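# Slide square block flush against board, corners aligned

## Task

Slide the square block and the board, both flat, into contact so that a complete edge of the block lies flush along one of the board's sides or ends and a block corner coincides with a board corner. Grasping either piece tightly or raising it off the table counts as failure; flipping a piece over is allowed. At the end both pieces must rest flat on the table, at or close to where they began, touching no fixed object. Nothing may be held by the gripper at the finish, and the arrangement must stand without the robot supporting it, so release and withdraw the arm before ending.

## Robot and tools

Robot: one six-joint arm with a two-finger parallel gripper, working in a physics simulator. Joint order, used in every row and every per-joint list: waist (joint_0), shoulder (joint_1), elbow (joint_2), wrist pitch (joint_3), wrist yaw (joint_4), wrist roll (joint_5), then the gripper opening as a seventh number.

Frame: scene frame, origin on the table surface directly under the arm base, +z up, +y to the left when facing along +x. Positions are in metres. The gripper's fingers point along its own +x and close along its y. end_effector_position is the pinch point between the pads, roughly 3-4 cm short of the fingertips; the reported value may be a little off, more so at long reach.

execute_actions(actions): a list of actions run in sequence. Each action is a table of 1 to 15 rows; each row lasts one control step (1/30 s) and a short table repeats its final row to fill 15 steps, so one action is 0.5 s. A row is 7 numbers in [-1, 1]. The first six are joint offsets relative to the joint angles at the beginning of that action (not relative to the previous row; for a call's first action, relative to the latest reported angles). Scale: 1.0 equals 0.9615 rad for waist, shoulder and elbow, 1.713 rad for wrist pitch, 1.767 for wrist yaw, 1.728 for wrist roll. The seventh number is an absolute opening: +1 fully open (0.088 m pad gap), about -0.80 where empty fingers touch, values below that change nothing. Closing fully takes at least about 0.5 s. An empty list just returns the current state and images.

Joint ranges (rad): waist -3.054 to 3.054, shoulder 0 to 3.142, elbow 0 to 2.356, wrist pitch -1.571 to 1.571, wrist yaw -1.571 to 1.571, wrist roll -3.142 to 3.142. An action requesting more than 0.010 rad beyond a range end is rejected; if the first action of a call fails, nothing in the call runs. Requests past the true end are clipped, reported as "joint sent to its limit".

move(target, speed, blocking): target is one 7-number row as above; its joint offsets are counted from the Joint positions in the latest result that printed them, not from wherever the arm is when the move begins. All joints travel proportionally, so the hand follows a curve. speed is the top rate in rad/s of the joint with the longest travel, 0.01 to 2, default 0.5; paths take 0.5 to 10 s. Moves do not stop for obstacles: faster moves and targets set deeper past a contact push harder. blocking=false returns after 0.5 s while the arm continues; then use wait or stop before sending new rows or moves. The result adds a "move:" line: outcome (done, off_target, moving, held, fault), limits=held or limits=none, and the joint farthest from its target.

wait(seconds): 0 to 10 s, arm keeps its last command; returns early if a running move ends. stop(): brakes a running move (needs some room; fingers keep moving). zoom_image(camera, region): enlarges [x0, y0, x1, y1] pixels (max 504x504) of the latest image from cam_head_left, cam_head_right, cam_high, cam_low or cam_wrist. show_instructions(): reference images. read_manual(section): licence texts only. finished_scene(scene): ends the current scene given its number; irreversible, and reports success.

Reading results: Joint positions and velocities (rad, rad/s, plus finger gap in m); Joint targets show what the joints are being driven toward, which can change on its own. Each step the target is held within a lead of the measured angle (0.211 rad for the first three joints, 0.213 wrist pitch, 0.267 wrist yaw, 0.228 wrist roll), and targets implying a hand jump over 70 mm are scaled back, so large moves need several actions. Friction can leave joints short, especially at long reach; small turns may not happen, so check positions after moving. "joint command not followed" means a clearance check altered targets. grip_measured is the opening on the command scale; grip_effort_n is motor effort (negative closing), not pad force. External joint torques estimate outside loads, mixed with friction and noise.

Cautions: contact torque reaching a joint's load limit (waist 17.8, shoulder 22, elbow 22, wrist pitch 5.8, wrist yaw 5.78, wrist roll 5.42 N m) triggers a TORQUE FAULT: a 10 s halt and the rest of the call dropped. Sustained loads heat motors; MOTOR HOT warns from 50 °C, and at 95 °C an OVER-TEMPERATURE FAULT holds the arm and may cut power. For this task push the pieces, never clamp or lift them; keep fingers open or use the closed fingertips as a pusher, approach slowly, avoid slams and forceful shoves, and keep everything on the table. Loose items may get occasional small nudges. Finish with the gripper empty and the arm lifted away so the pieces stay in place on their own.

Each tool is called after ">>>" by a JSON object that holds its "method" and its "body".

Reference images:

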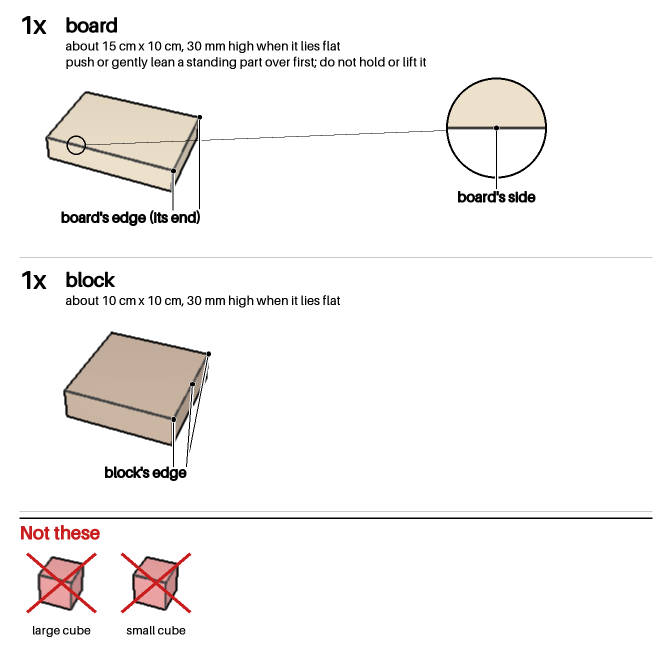

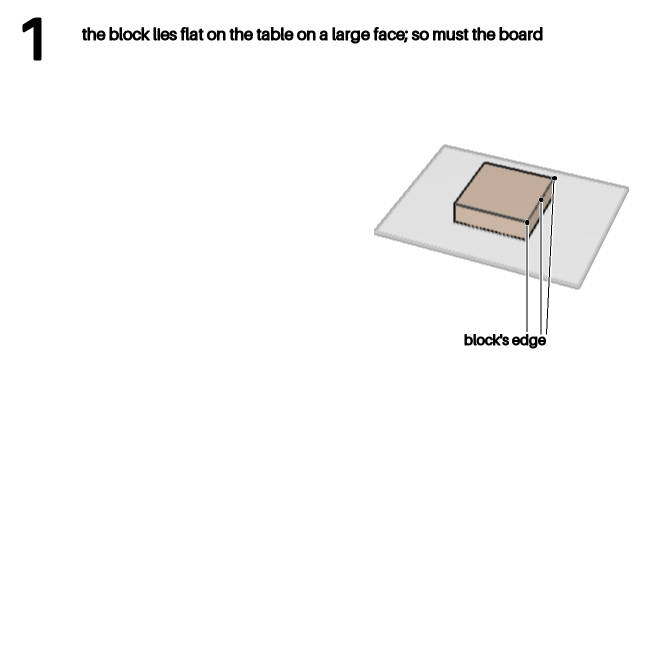

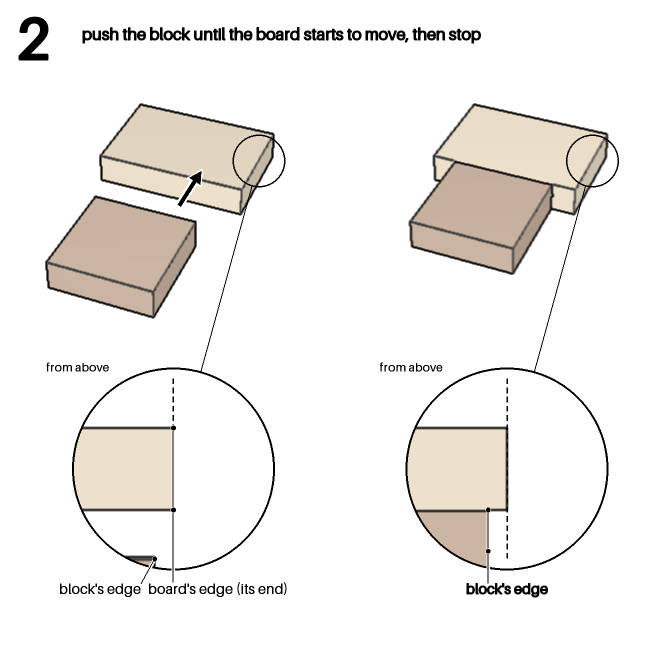

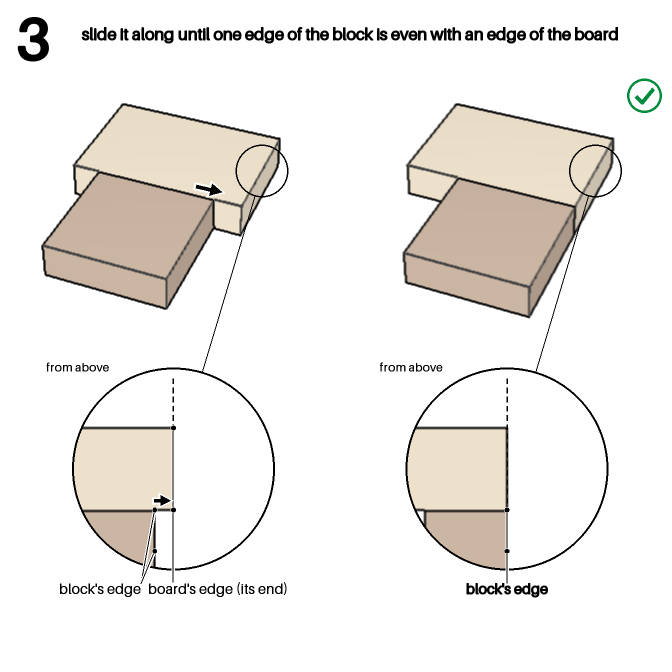

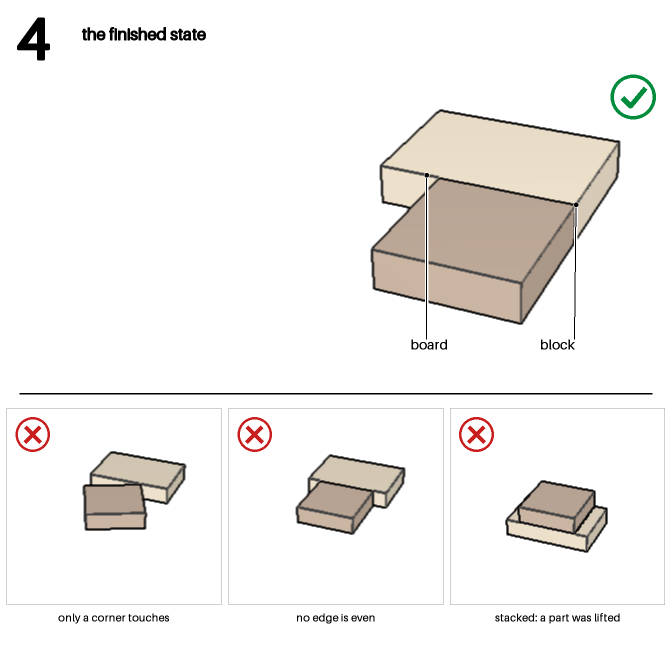

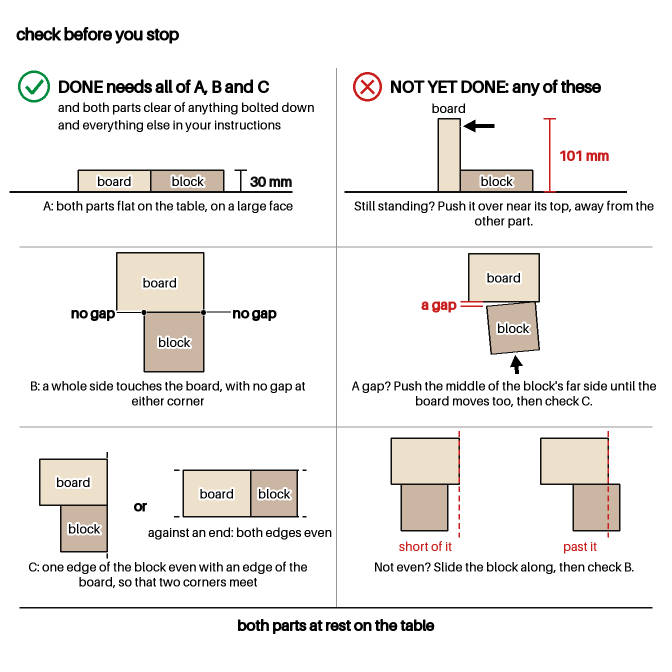

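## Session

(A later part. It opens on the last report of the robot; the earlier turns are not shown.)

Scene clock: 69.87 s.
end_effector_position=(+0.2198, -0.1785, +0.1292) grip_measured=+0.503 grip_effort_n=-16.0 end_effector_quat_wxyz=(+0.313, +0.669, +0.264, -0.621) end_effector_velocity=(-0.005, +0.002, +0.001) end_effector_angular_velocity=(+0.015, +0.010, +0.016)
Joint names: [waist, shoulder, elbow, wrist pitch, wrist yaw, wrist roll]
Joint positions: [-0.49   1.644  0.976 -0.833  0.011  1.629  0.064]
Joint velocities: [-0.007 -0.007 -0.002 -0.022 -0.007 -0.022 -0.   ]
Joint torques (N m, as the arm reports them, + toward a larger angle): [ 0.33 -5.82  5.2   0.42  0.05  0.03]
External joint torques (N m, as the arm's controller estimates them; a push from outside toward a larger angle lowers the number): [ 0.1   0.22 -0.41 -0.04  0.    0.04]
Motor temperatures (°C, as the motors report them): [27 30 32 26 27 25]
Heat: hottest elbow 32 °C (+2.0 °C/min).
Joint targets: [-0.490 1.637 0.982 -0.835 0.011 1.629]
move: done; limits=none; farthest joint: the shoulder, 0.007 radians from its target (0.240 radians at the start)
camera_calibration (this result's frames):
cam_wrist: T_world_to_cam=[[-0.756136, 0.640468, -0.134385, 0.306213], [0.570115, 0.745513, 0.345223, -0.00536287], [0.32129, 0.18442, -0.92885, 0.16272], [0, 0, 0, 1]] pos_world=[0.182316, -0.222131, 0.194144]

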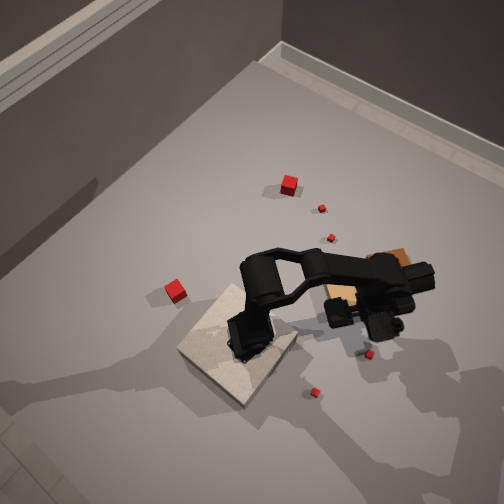

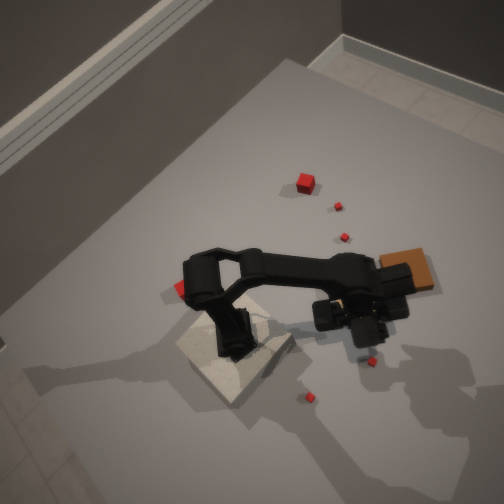

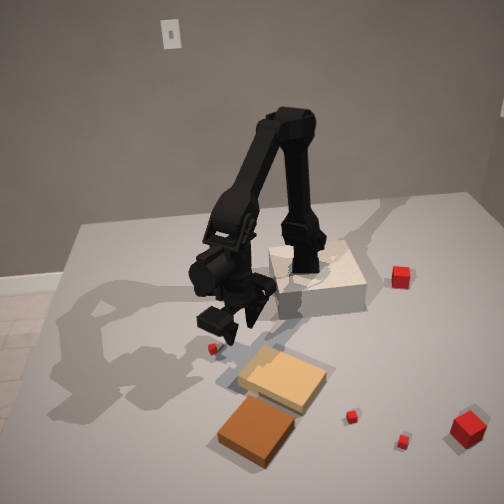

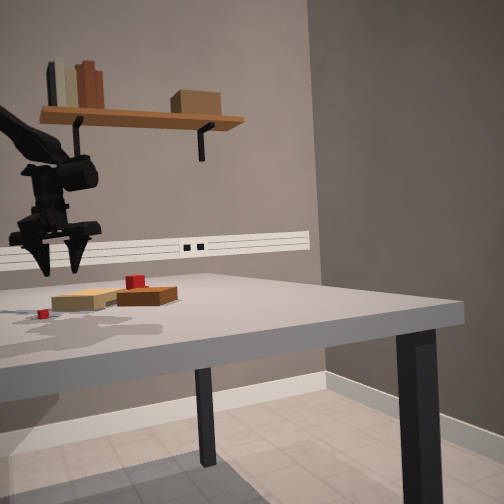

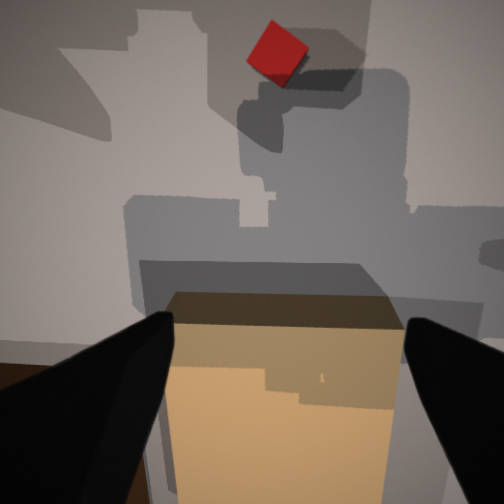

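>>> {"method": "move", "body": {"target": [0.482,-0.142,-0.21,-0.006,-0.006,-0.663,0.8], "speed": 1}}

>>> {"method": "move", "body": {"target": [0,0.21,-0.155,0.194,0,0,0.8], "speed": 0.3}}

Scene clock: 74.63 s.
end_effector_position=(+0.2214, -0.0479, +0.1171) grip_measured=+0.798 grip_effort_n=14.7 end_effector_quat_wxyz=(+0.676, +0.251, +0.653, -0.230) end_effector_velocity=(+0.001, -0.001, -0.000) end_effector_angular_velocity=(+0.006, -0.009, +0.000)
Joint names: [waist, shoulder, elbow, wrist pitch, wrist yaw, wrist roll]
Joint positions: [-0.029  1.516  0.785 -0.841  0.001  0.486  0.078]
Joint velocities: [-0.007 -0.002 -0.002  0.007 -0.007 -0.007 -0.   ]
Joint torques (N m, as the arm reports them, + toward a larger angle): [ 0.45 -4.85  3.42  0.39 -0.05 -0.08]
External joint torques (N m, as the arm's controller estimates them; a push from outside toward a larger angle lowers the number): [ 0.34 -0.09 -2.05 -0.03 -0.06 -0.08]
Motor temperatures (°C, as the motors report them): [27 30 32 26 27 25]
Heat: hottest elbow 32 °C (+1.0 °C/min).
Joint targets: [-0.027 1.508 0.775 -0.843 -0.000 0.483]
move: off_target; limits=none; farthest joint: the elbow, 0.011 radians from its target (0.202 radians at the start)
camera_calibration (this result's frames):
cam_wrist: T_world_to_cam=[[-0.614085, -0.785039, -0.0813224, 0.116198], [-0.766789, 0.569039, 0.297033, 0.193767], [-0.186907, 0.244761, -0.951398, 0.244962], [0, 0, 0, 1]] pos_world=[0.265719, -0.0789987, 0.184951]

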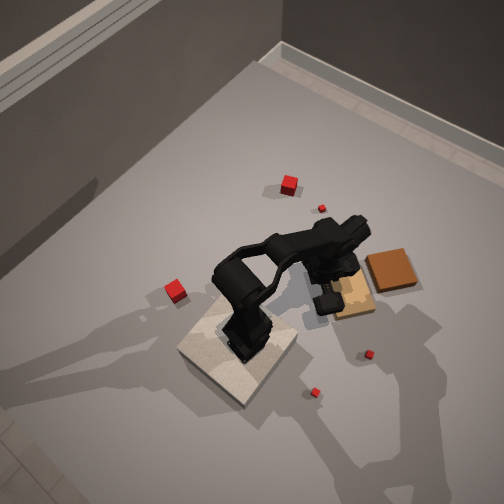

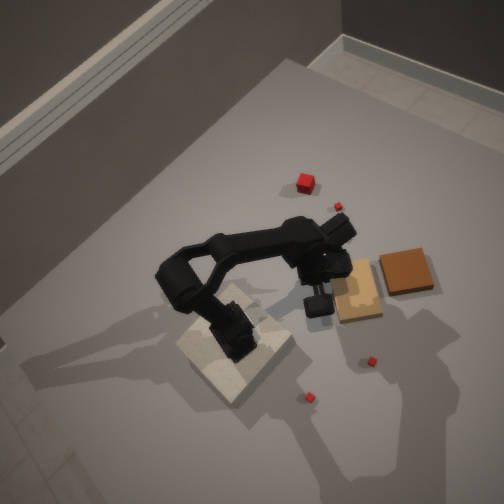

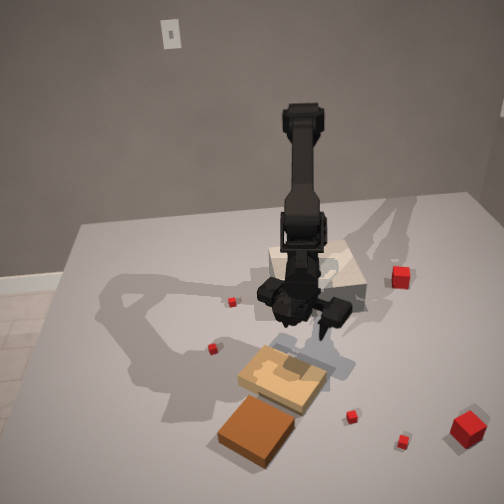

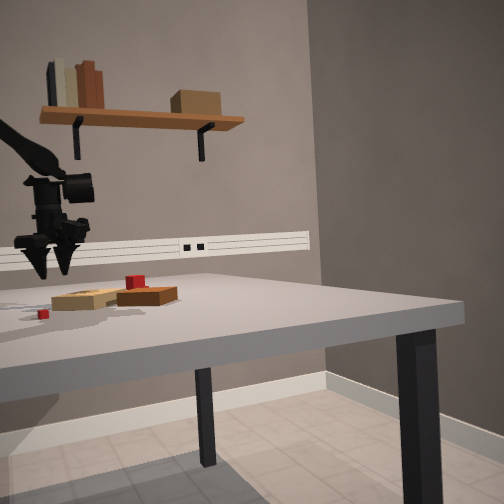

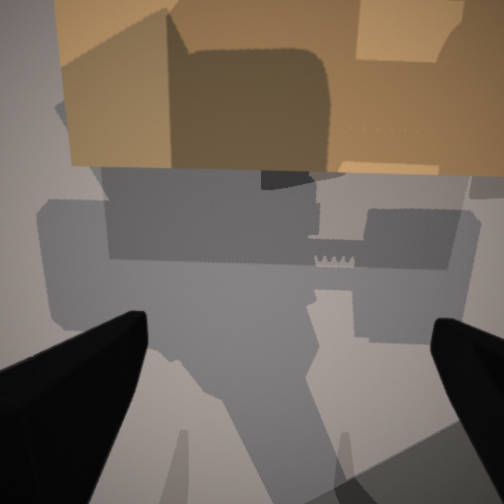

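Scene clock: 76.13 s.
end_effector_position=(+0.2235, -0.0467, +0.0499) grip_measured=+0.798 grip_effort_n=14.7 end_effector_quat_wxyz=(+0.676, +0.251, +0.654, -0.231) end_effector_velocity=(+0.001, -0.002, +0.000) end_effector_angular_velocity=(-0.008, -0.005, -0.010)
Joint names: [waist, shoulder, elbow, wrist pitch, wrist yaw, wrist roll]
Joint positions: [-0.029  1.705  0.646 -0.515  0.002  0.486  0.078]
Joint velocities: [-0.002 -0.002 -0.002  0.007  0.007  0.007 -0.   ]
Joint torques (N m, as the arm reports them, + toward a larger angle): [ 0.21 -3.24  2.53  0.96 -0.03  0.04]
External joint torques (N m, as the arm's controller estimates them; a push from outside toward a larger angle lowers the number): [ 0.07  1.94 -1.9   0.54 -0.04  0.04]
Motor temperatures (°C, as the motors report them): [27 30 32 26 27 25]
Heat: hottest elbow 32 °C (+1.0 °C/min).
Joint targets: [-0.029 1.718 0.636 -0.509 0.001 0.486]
move: off_target; limits=none; farthest joint: the shoulder, 0.013 radians from its target (0.202 radians at the start)
camera_calibration (this result's frames):
cam_wrist: T_world_to_cam=[[-0.614231, -0.785081, -0.079803, 0.112873], [-0.766199, 0.569127, 0.298384, 0.214421], [-0.188838, 0.244422, -0.951104, 0.181494], [0, 0, 0, 1]] pos_world=[0.267892, -0.0777799, 0.117648]

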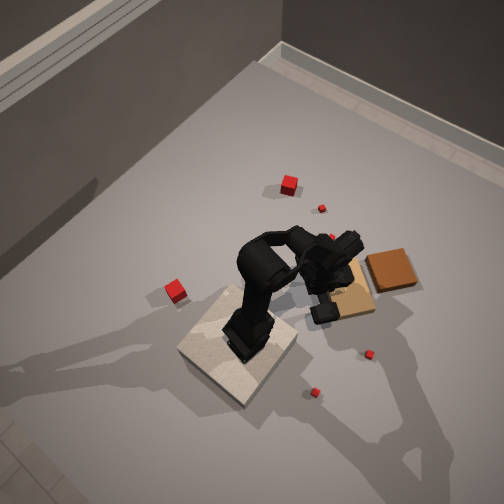

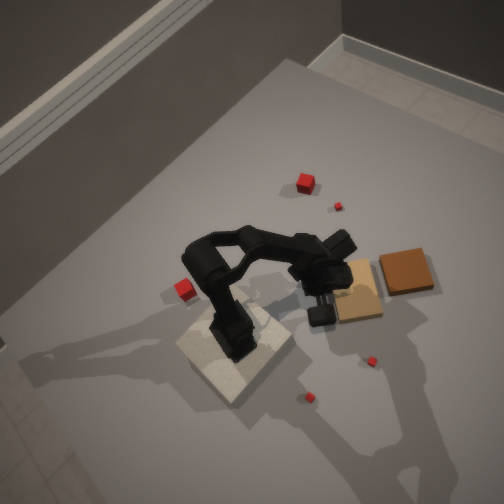

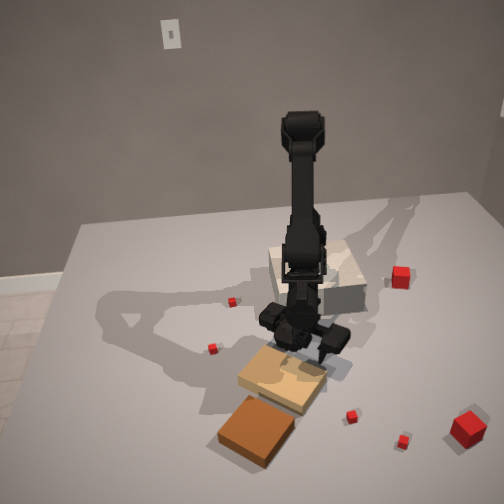

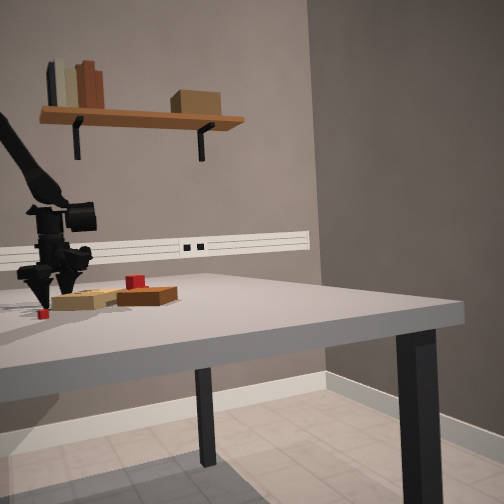

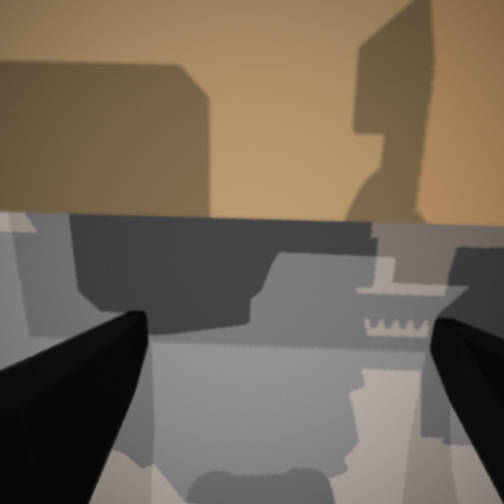

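>>> {"method": "move", "body": {"target": [-0.101,0.179,0.233,-0.03,0,-0.055,0.8], "speed": 0.08}}

>>> {"method": "zoom_image", "body": {"camera": "cam_high", "region": [190, 330, 340, 480]}}

Scene clock: 83.10 s.
end_effector_position=(+0.2670, -0.0814, +0.0529) grip_measured=+0.798 grip_effort_n=14.7 end_effector_quat_wxyz=(+0.676, +0.252, +0.653, -0.229) end_effector_velocity=(-0.004, +0.004, +0.000) end_effector_angular_velocity=(+0.027, +0.014, +0.006)
Joint names: [waist, shoulder, elbow, wrist pitch, wrist yaw, wrist roll]
Joint positions: [-0.12   1.86   0.86  -0.572 -0.002  0.394  0.078]
Joint velocities: [-0.002 -0.002 -0.002 -0.022 -0.022 -0.007 -0.   ]
Joint torques (N m, as the arm reports them, + toward a larger angle): [-0.32 -4.12  4.74  0.86  0.14 -0.06]
External joint torques (N m, as the arm's controller estimates them; a push from outside toward a larger angle lowers the number): [-0.54  2.46  0.17  0.47  0.15 -0.05]
Motor temperatures (°C, as the motors report them): [27 30 32 26 27 25]
Heat: hottest elbow 32 °C (+0.0 °C/min).
Joint targets: [-0.126 1.876 0.871 -0.567 0.002 0.391]
move: off_target; limits=none; farthest joint: the shoulder, 0.017 radians from its target (0.172 radians at the start)
camera_calibration (this result's frames):
cam_wrist: T_world_to_cam=[[-0.613629, -0.785117, -0.0839717, 0.11263], [-0.767376, 0.567929, 0.297643, 0.266877], [-0.185995, 0.247081, -0.950977, 0.200491], [0, 0, 0, 1]] pos_world=[0.311198, -0.112677, 0.120686]

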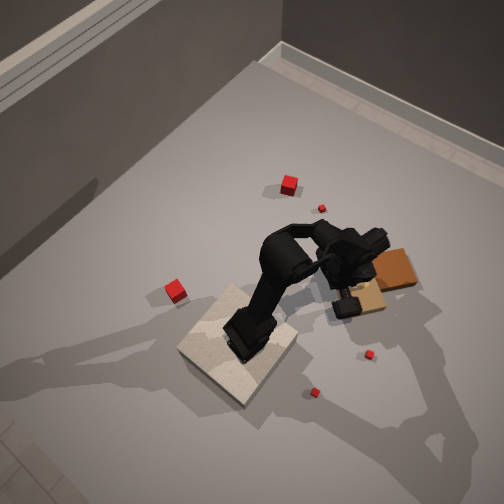

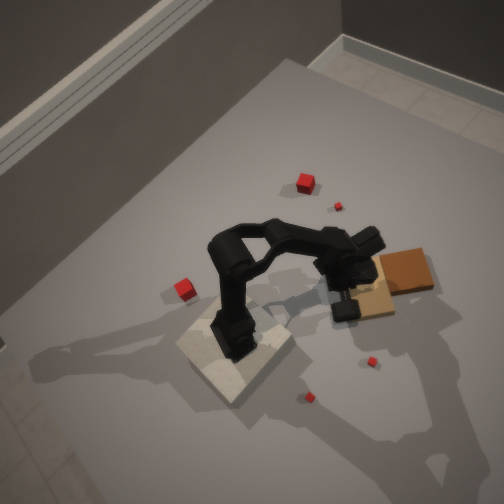

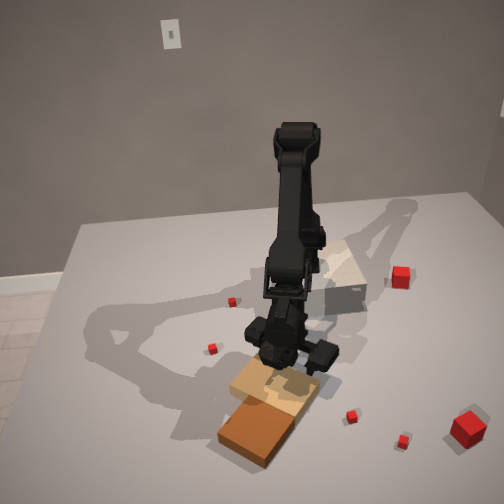

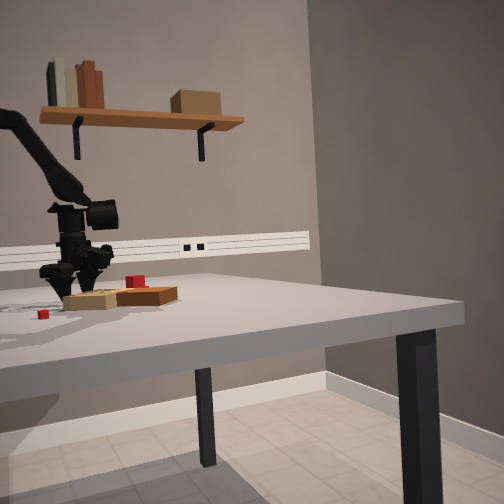

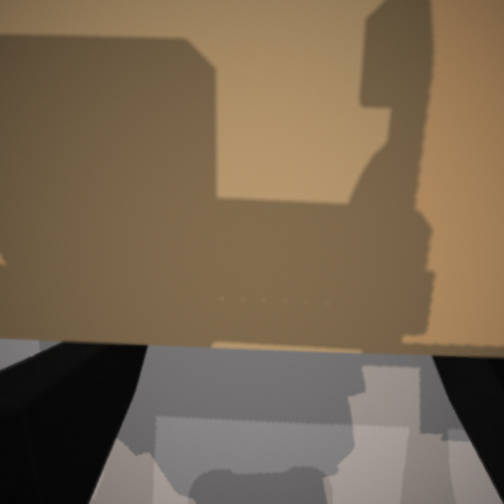

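Region (190, 330, 340, 480) of cam_high's 504x504 image, scaled by 3.360, with more detail than that image has.

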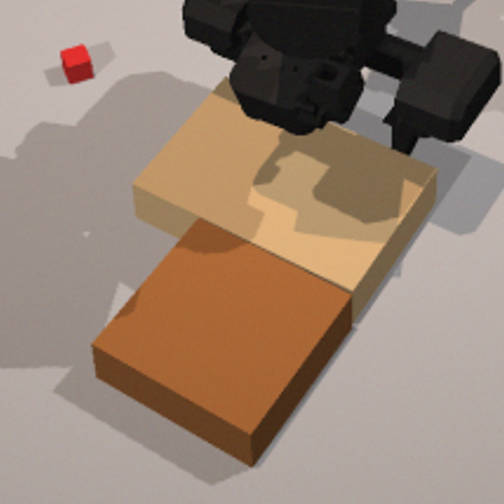

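Just about touching; push ~6 mm more.

>>> {"method": "move", "body": {"target": [-0.016,0.037,0.037,0,0,-0.007,0.8], "speed": 0.03}}

>>> {"method": "move", "body": {"target": [0.03,-0.06,-0.07,0,0,0.015,0.8], "speed": 0.15}}

>>> {"method": "move", "body": {"target": [0.2,-0.5,0,-0.1,0,0,0.8], "speed": 0.6}}

>>> {"method": "zoom_image", "body": {"camera": "cam_high", "region": [230, 370, 320, 460]}}

>>> {"method": "zoom_image", "body": {"camera": "cam_head_right", "region": [340, 235, 440, 335]}}

Scene clock: 89.50 s.
end_effector_position=(+0.2694, -0.0836, +0.0526) grip_measured=+0.798 grip_effort_n=14.7 end_effector_quat_wxyz=(+0.673, +0.253, +0.656, -0.228) end_effector_velocity=(-0.004, +0.000, -0.000) end_effector_angular_velocity=(+0.014, +0.019, -0.014)
Joint names: [waist, shoulder, elbow, wrist pitch, wrist yaw, wrist roll]
Joint positions: [-0.128  1.876  0.881 -0.585 -0.006  0.387  0.078]
Joint velocities: [-0.007  0.002  0.002 -0.022 -0.007  0.007 -0.   ]
Joint torques (N m, as the arm reports them, + toward a larger angle): [-0.51 -3.92  5.21  1.45  0.19 -0.11]
External joint torques (N m, as the arm's controller estimates them; a push from outside toward a larger angle lowers the number): [-0.69  2.75  0.64  1.08  0.2  -0.11]
Motor temperatures (°C, as the motors report them): [27 30 32 26 27 25]
Heat: hottest elbow 32 °C (-1.0 °C/min).
Joint targets: [-0.136 1.896 0.896 -0.572 -0.002 0.382]
move: off_target; limits=none; farthest joint: the shoulder, 0.020 radians from its target (0.035 radians at the start)
camera_calibration (this result's frames):
cam_wrist: T_world_to_cam=[[-0.613874, -0.784739, -0.0856931, 0.112561], [-0.765637, 0.565437, 0.306726, 0.268917], [-0.192246, 0.253901, -0.947932, 0.203372], [0, 0, 0, 1]] pos_world=[0.314088, -0.115361, 0.119945]

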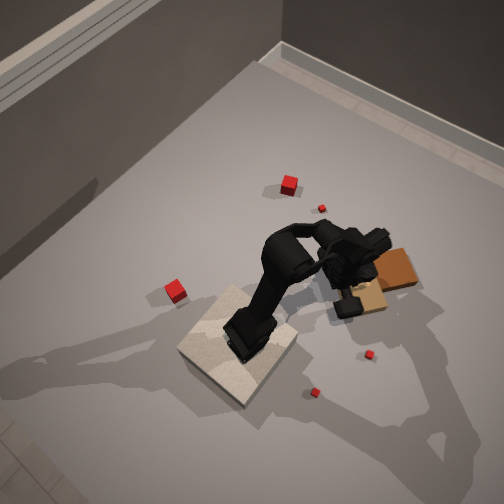

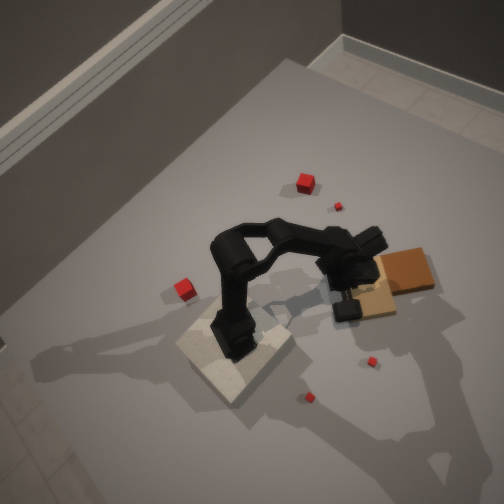

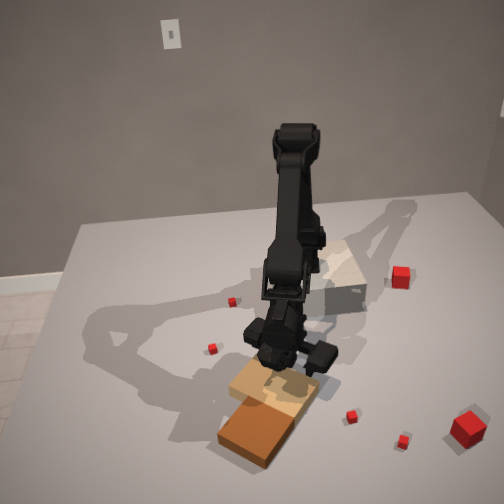

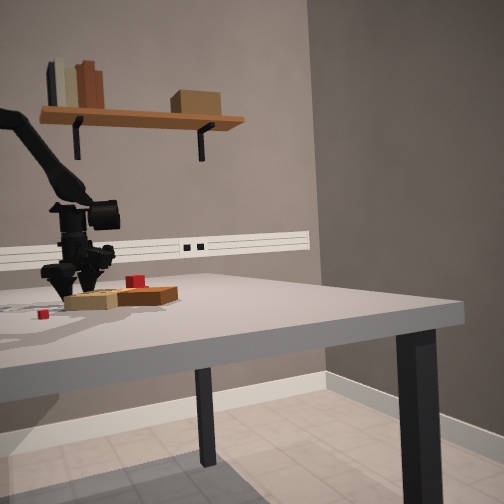

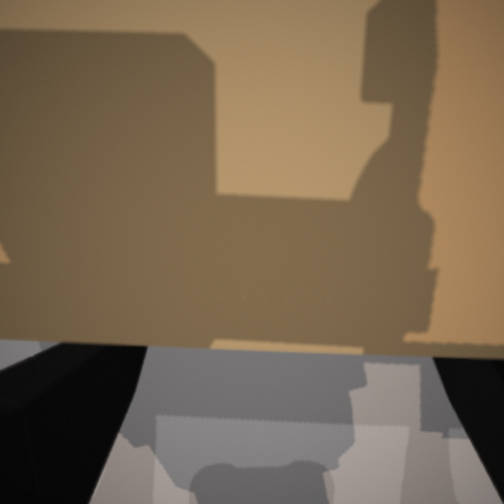

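Scene clock: 90.30 s.
end_effector_position=(+0.2562, -0.0722, +0.0541) grip_measured=+0.798 grip_effort_n=14.7 end_effector_quat_wxyz=(+0.671, +0.252, +0.660, -0.227) end_effector_velocity=(-0.003, +0.003, -0.001) end_effector_angular_velocity=(+0.010, +0.009, +0.010)
Joint names: [waist, shoulder, elbow, wrist pitch, wrist yaw, wrist roll]
Joint positions: [-0.102  1.827  0.823 -0.584 -0.006  0.41   0.078]
Joint velocities: [ 0.002 -0.002 -0.007 -0.007 -0.007 -0.007 -0.   ]
Joint torques (N m, as the arm reports them, + toward a larger angle): [ 0.49 -6.22  2.74  0.41  0.    0.14]
External joint torques (N m, as the arm's controller estimates them; a push from outside toward a larger angle lowers the number): [ 0.29  0.02 -1.81  0.04  0.01  0.14]
Motor temperatures (°C, as the motors report them): [27 30 32 26 27 25]
Heat: hottest elbow 32 °C (-1.0 °C/min).
Joint targets: [-0.099 1.818 0.813 -0.585 -0.006 0.413]
move: done; limits=none; farthest joint: the shoulder, 0.009 radians from its target (0.057 radians at the start)
camera_calibration (this result's frames):
cam_wrist: T_world_to_cam=[[-0.611705, -0.786811, -0.082134, 0.112691], [-0.765049, 0.561956, 0.314493, 0.25107], [-0.201291, 0.255213, -0.9457, 0.201615], [0, 0, 0, 1]] pos_world=[0.301597, -0.103879, 0.120963]

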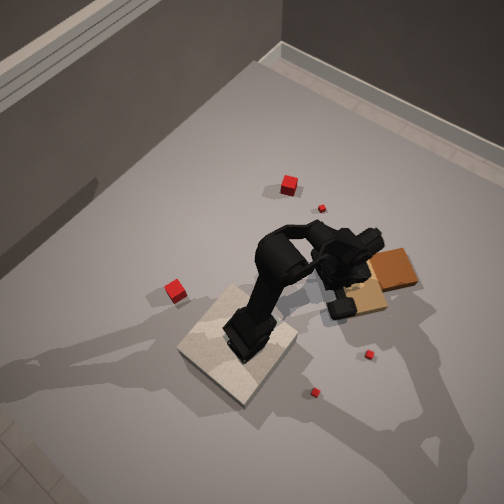

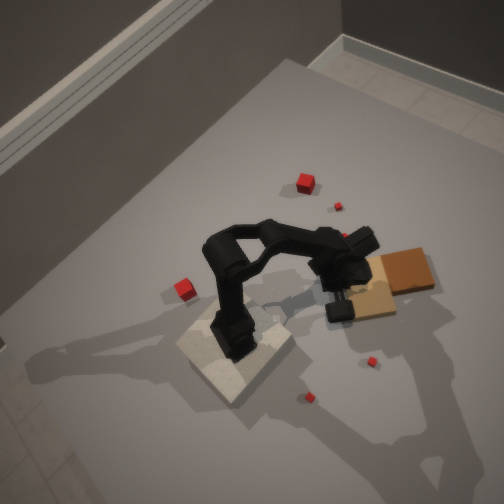

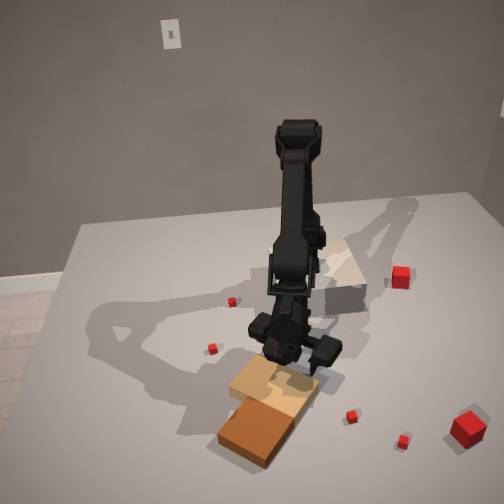

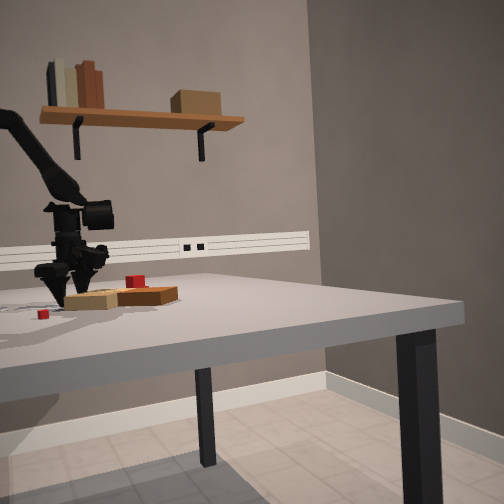

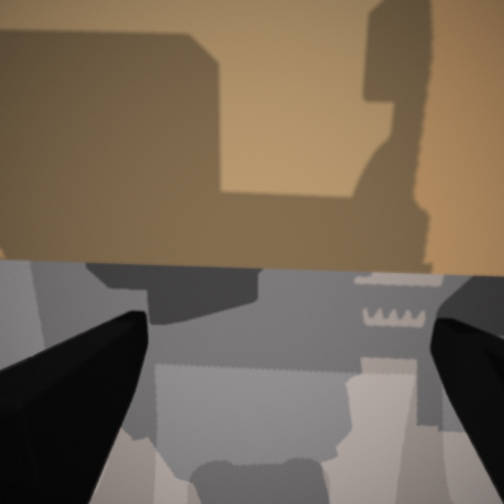

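Scene clock: 91.57 s.
end_effector_position=(+0.2620, -0.0248, +0.1688) grip_measured=+0.798 grip_effort_n=14.7 end_effector_quat_wxyz=(+0.788, +0.201, +0.564, -0.146) end_effector_velocity=(-0.005, +0.003, -0.002) end_effector_angular_velocity=(+0.025, +0.020, -0.002)
Joint names: [waist, shoulder, elbow, wrist pitch, wrist yaw, wrist roll]
Joint positions: [ 0.088  1.354  0.823 -0.753 -0.006  0.41   0.078]
Joint velocities: [-0.002 -0.002 -0.002 -0.022 -0.022  0.007 -0.   ]
Joint torques (N m, as the arm reports them, + toward a larger angle): [ 0.42 -4.58  5.2   0.91 -0.01  0.03]
External joint torques (N m, as the arm's controller estimates them; a push from outside toward a larger angle lowers the number): [ 0.29 -0.24 -1.09 -0.01  0.01  0.04]
Motor temperatures (°C, as the motors report them): [27 30 32 26 27 25]
Heat: hottest elbow 32 °C (-1.0 °C/min).
Joint targets: [0.091 1.346 0.823 -0.755 -0.006 0.410]
move: done; limits=none; farthest joint: the shoulder, 0.007 radians from its target (0.481 radians at the start)
camera_calibration (this result's frames):
cam_wrist: T_world_to_cam=[[-0.417497, -0.889562, -0.185407, 0.126939], [-0.907048, 0.420196, 0.0264265, 0.275128], [0.0543993, 0.179206, -0.982306, 0.236471], [0, 0, 0, 1]] pos_world=[0.289688, -0.0450645, 0.248552]

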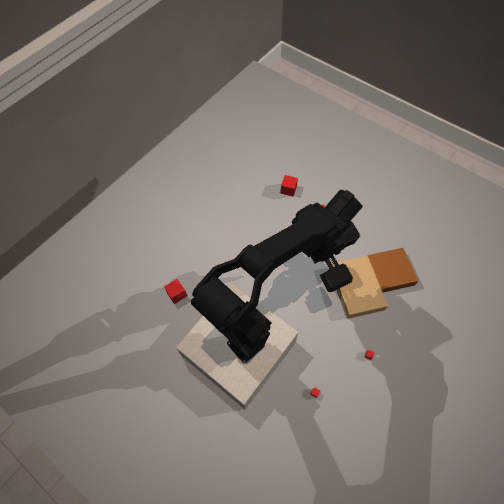

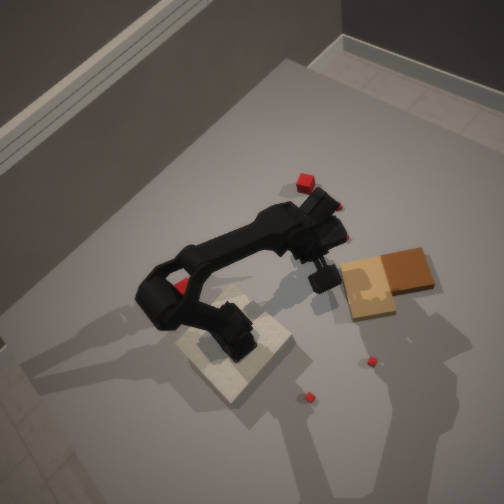

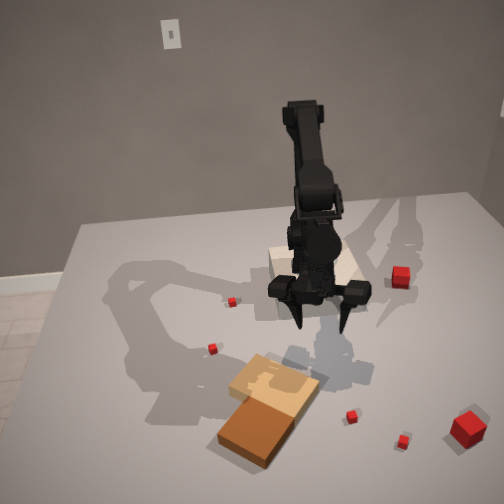

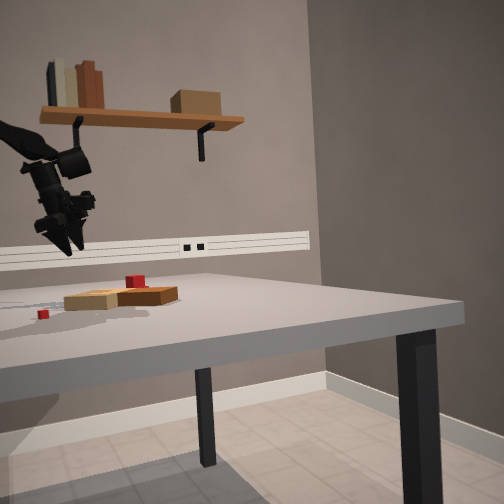

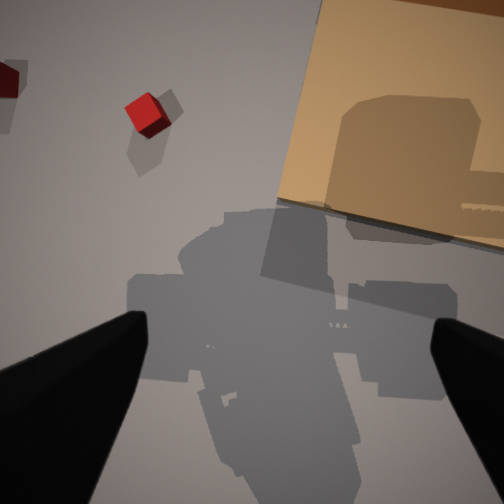

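Region (230, 370, 320, 460) of cam_high's 504x504 image, scaled by 5.600, with more detail than that image has.

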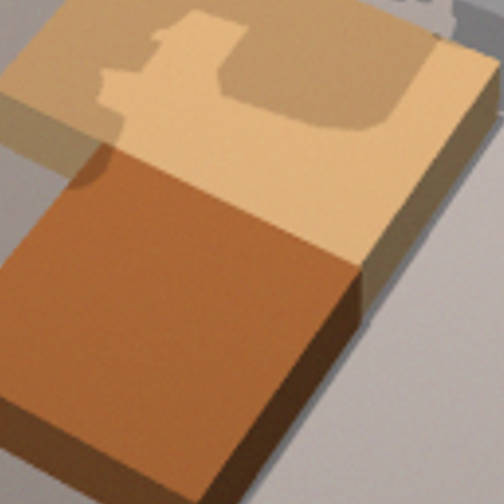

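Region (340, 235, 440, 335) of cam_head_right's 504x504 image, scaled by 5.040, with more detail than that image has.

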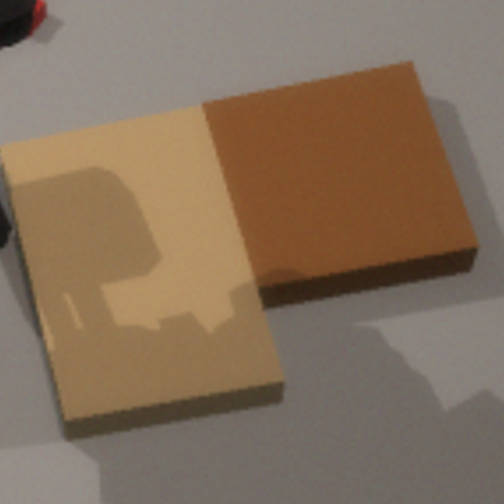

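>>> {"method": "finished_scene", "body": {"scene": 1}}

The scene is finished: the task was done.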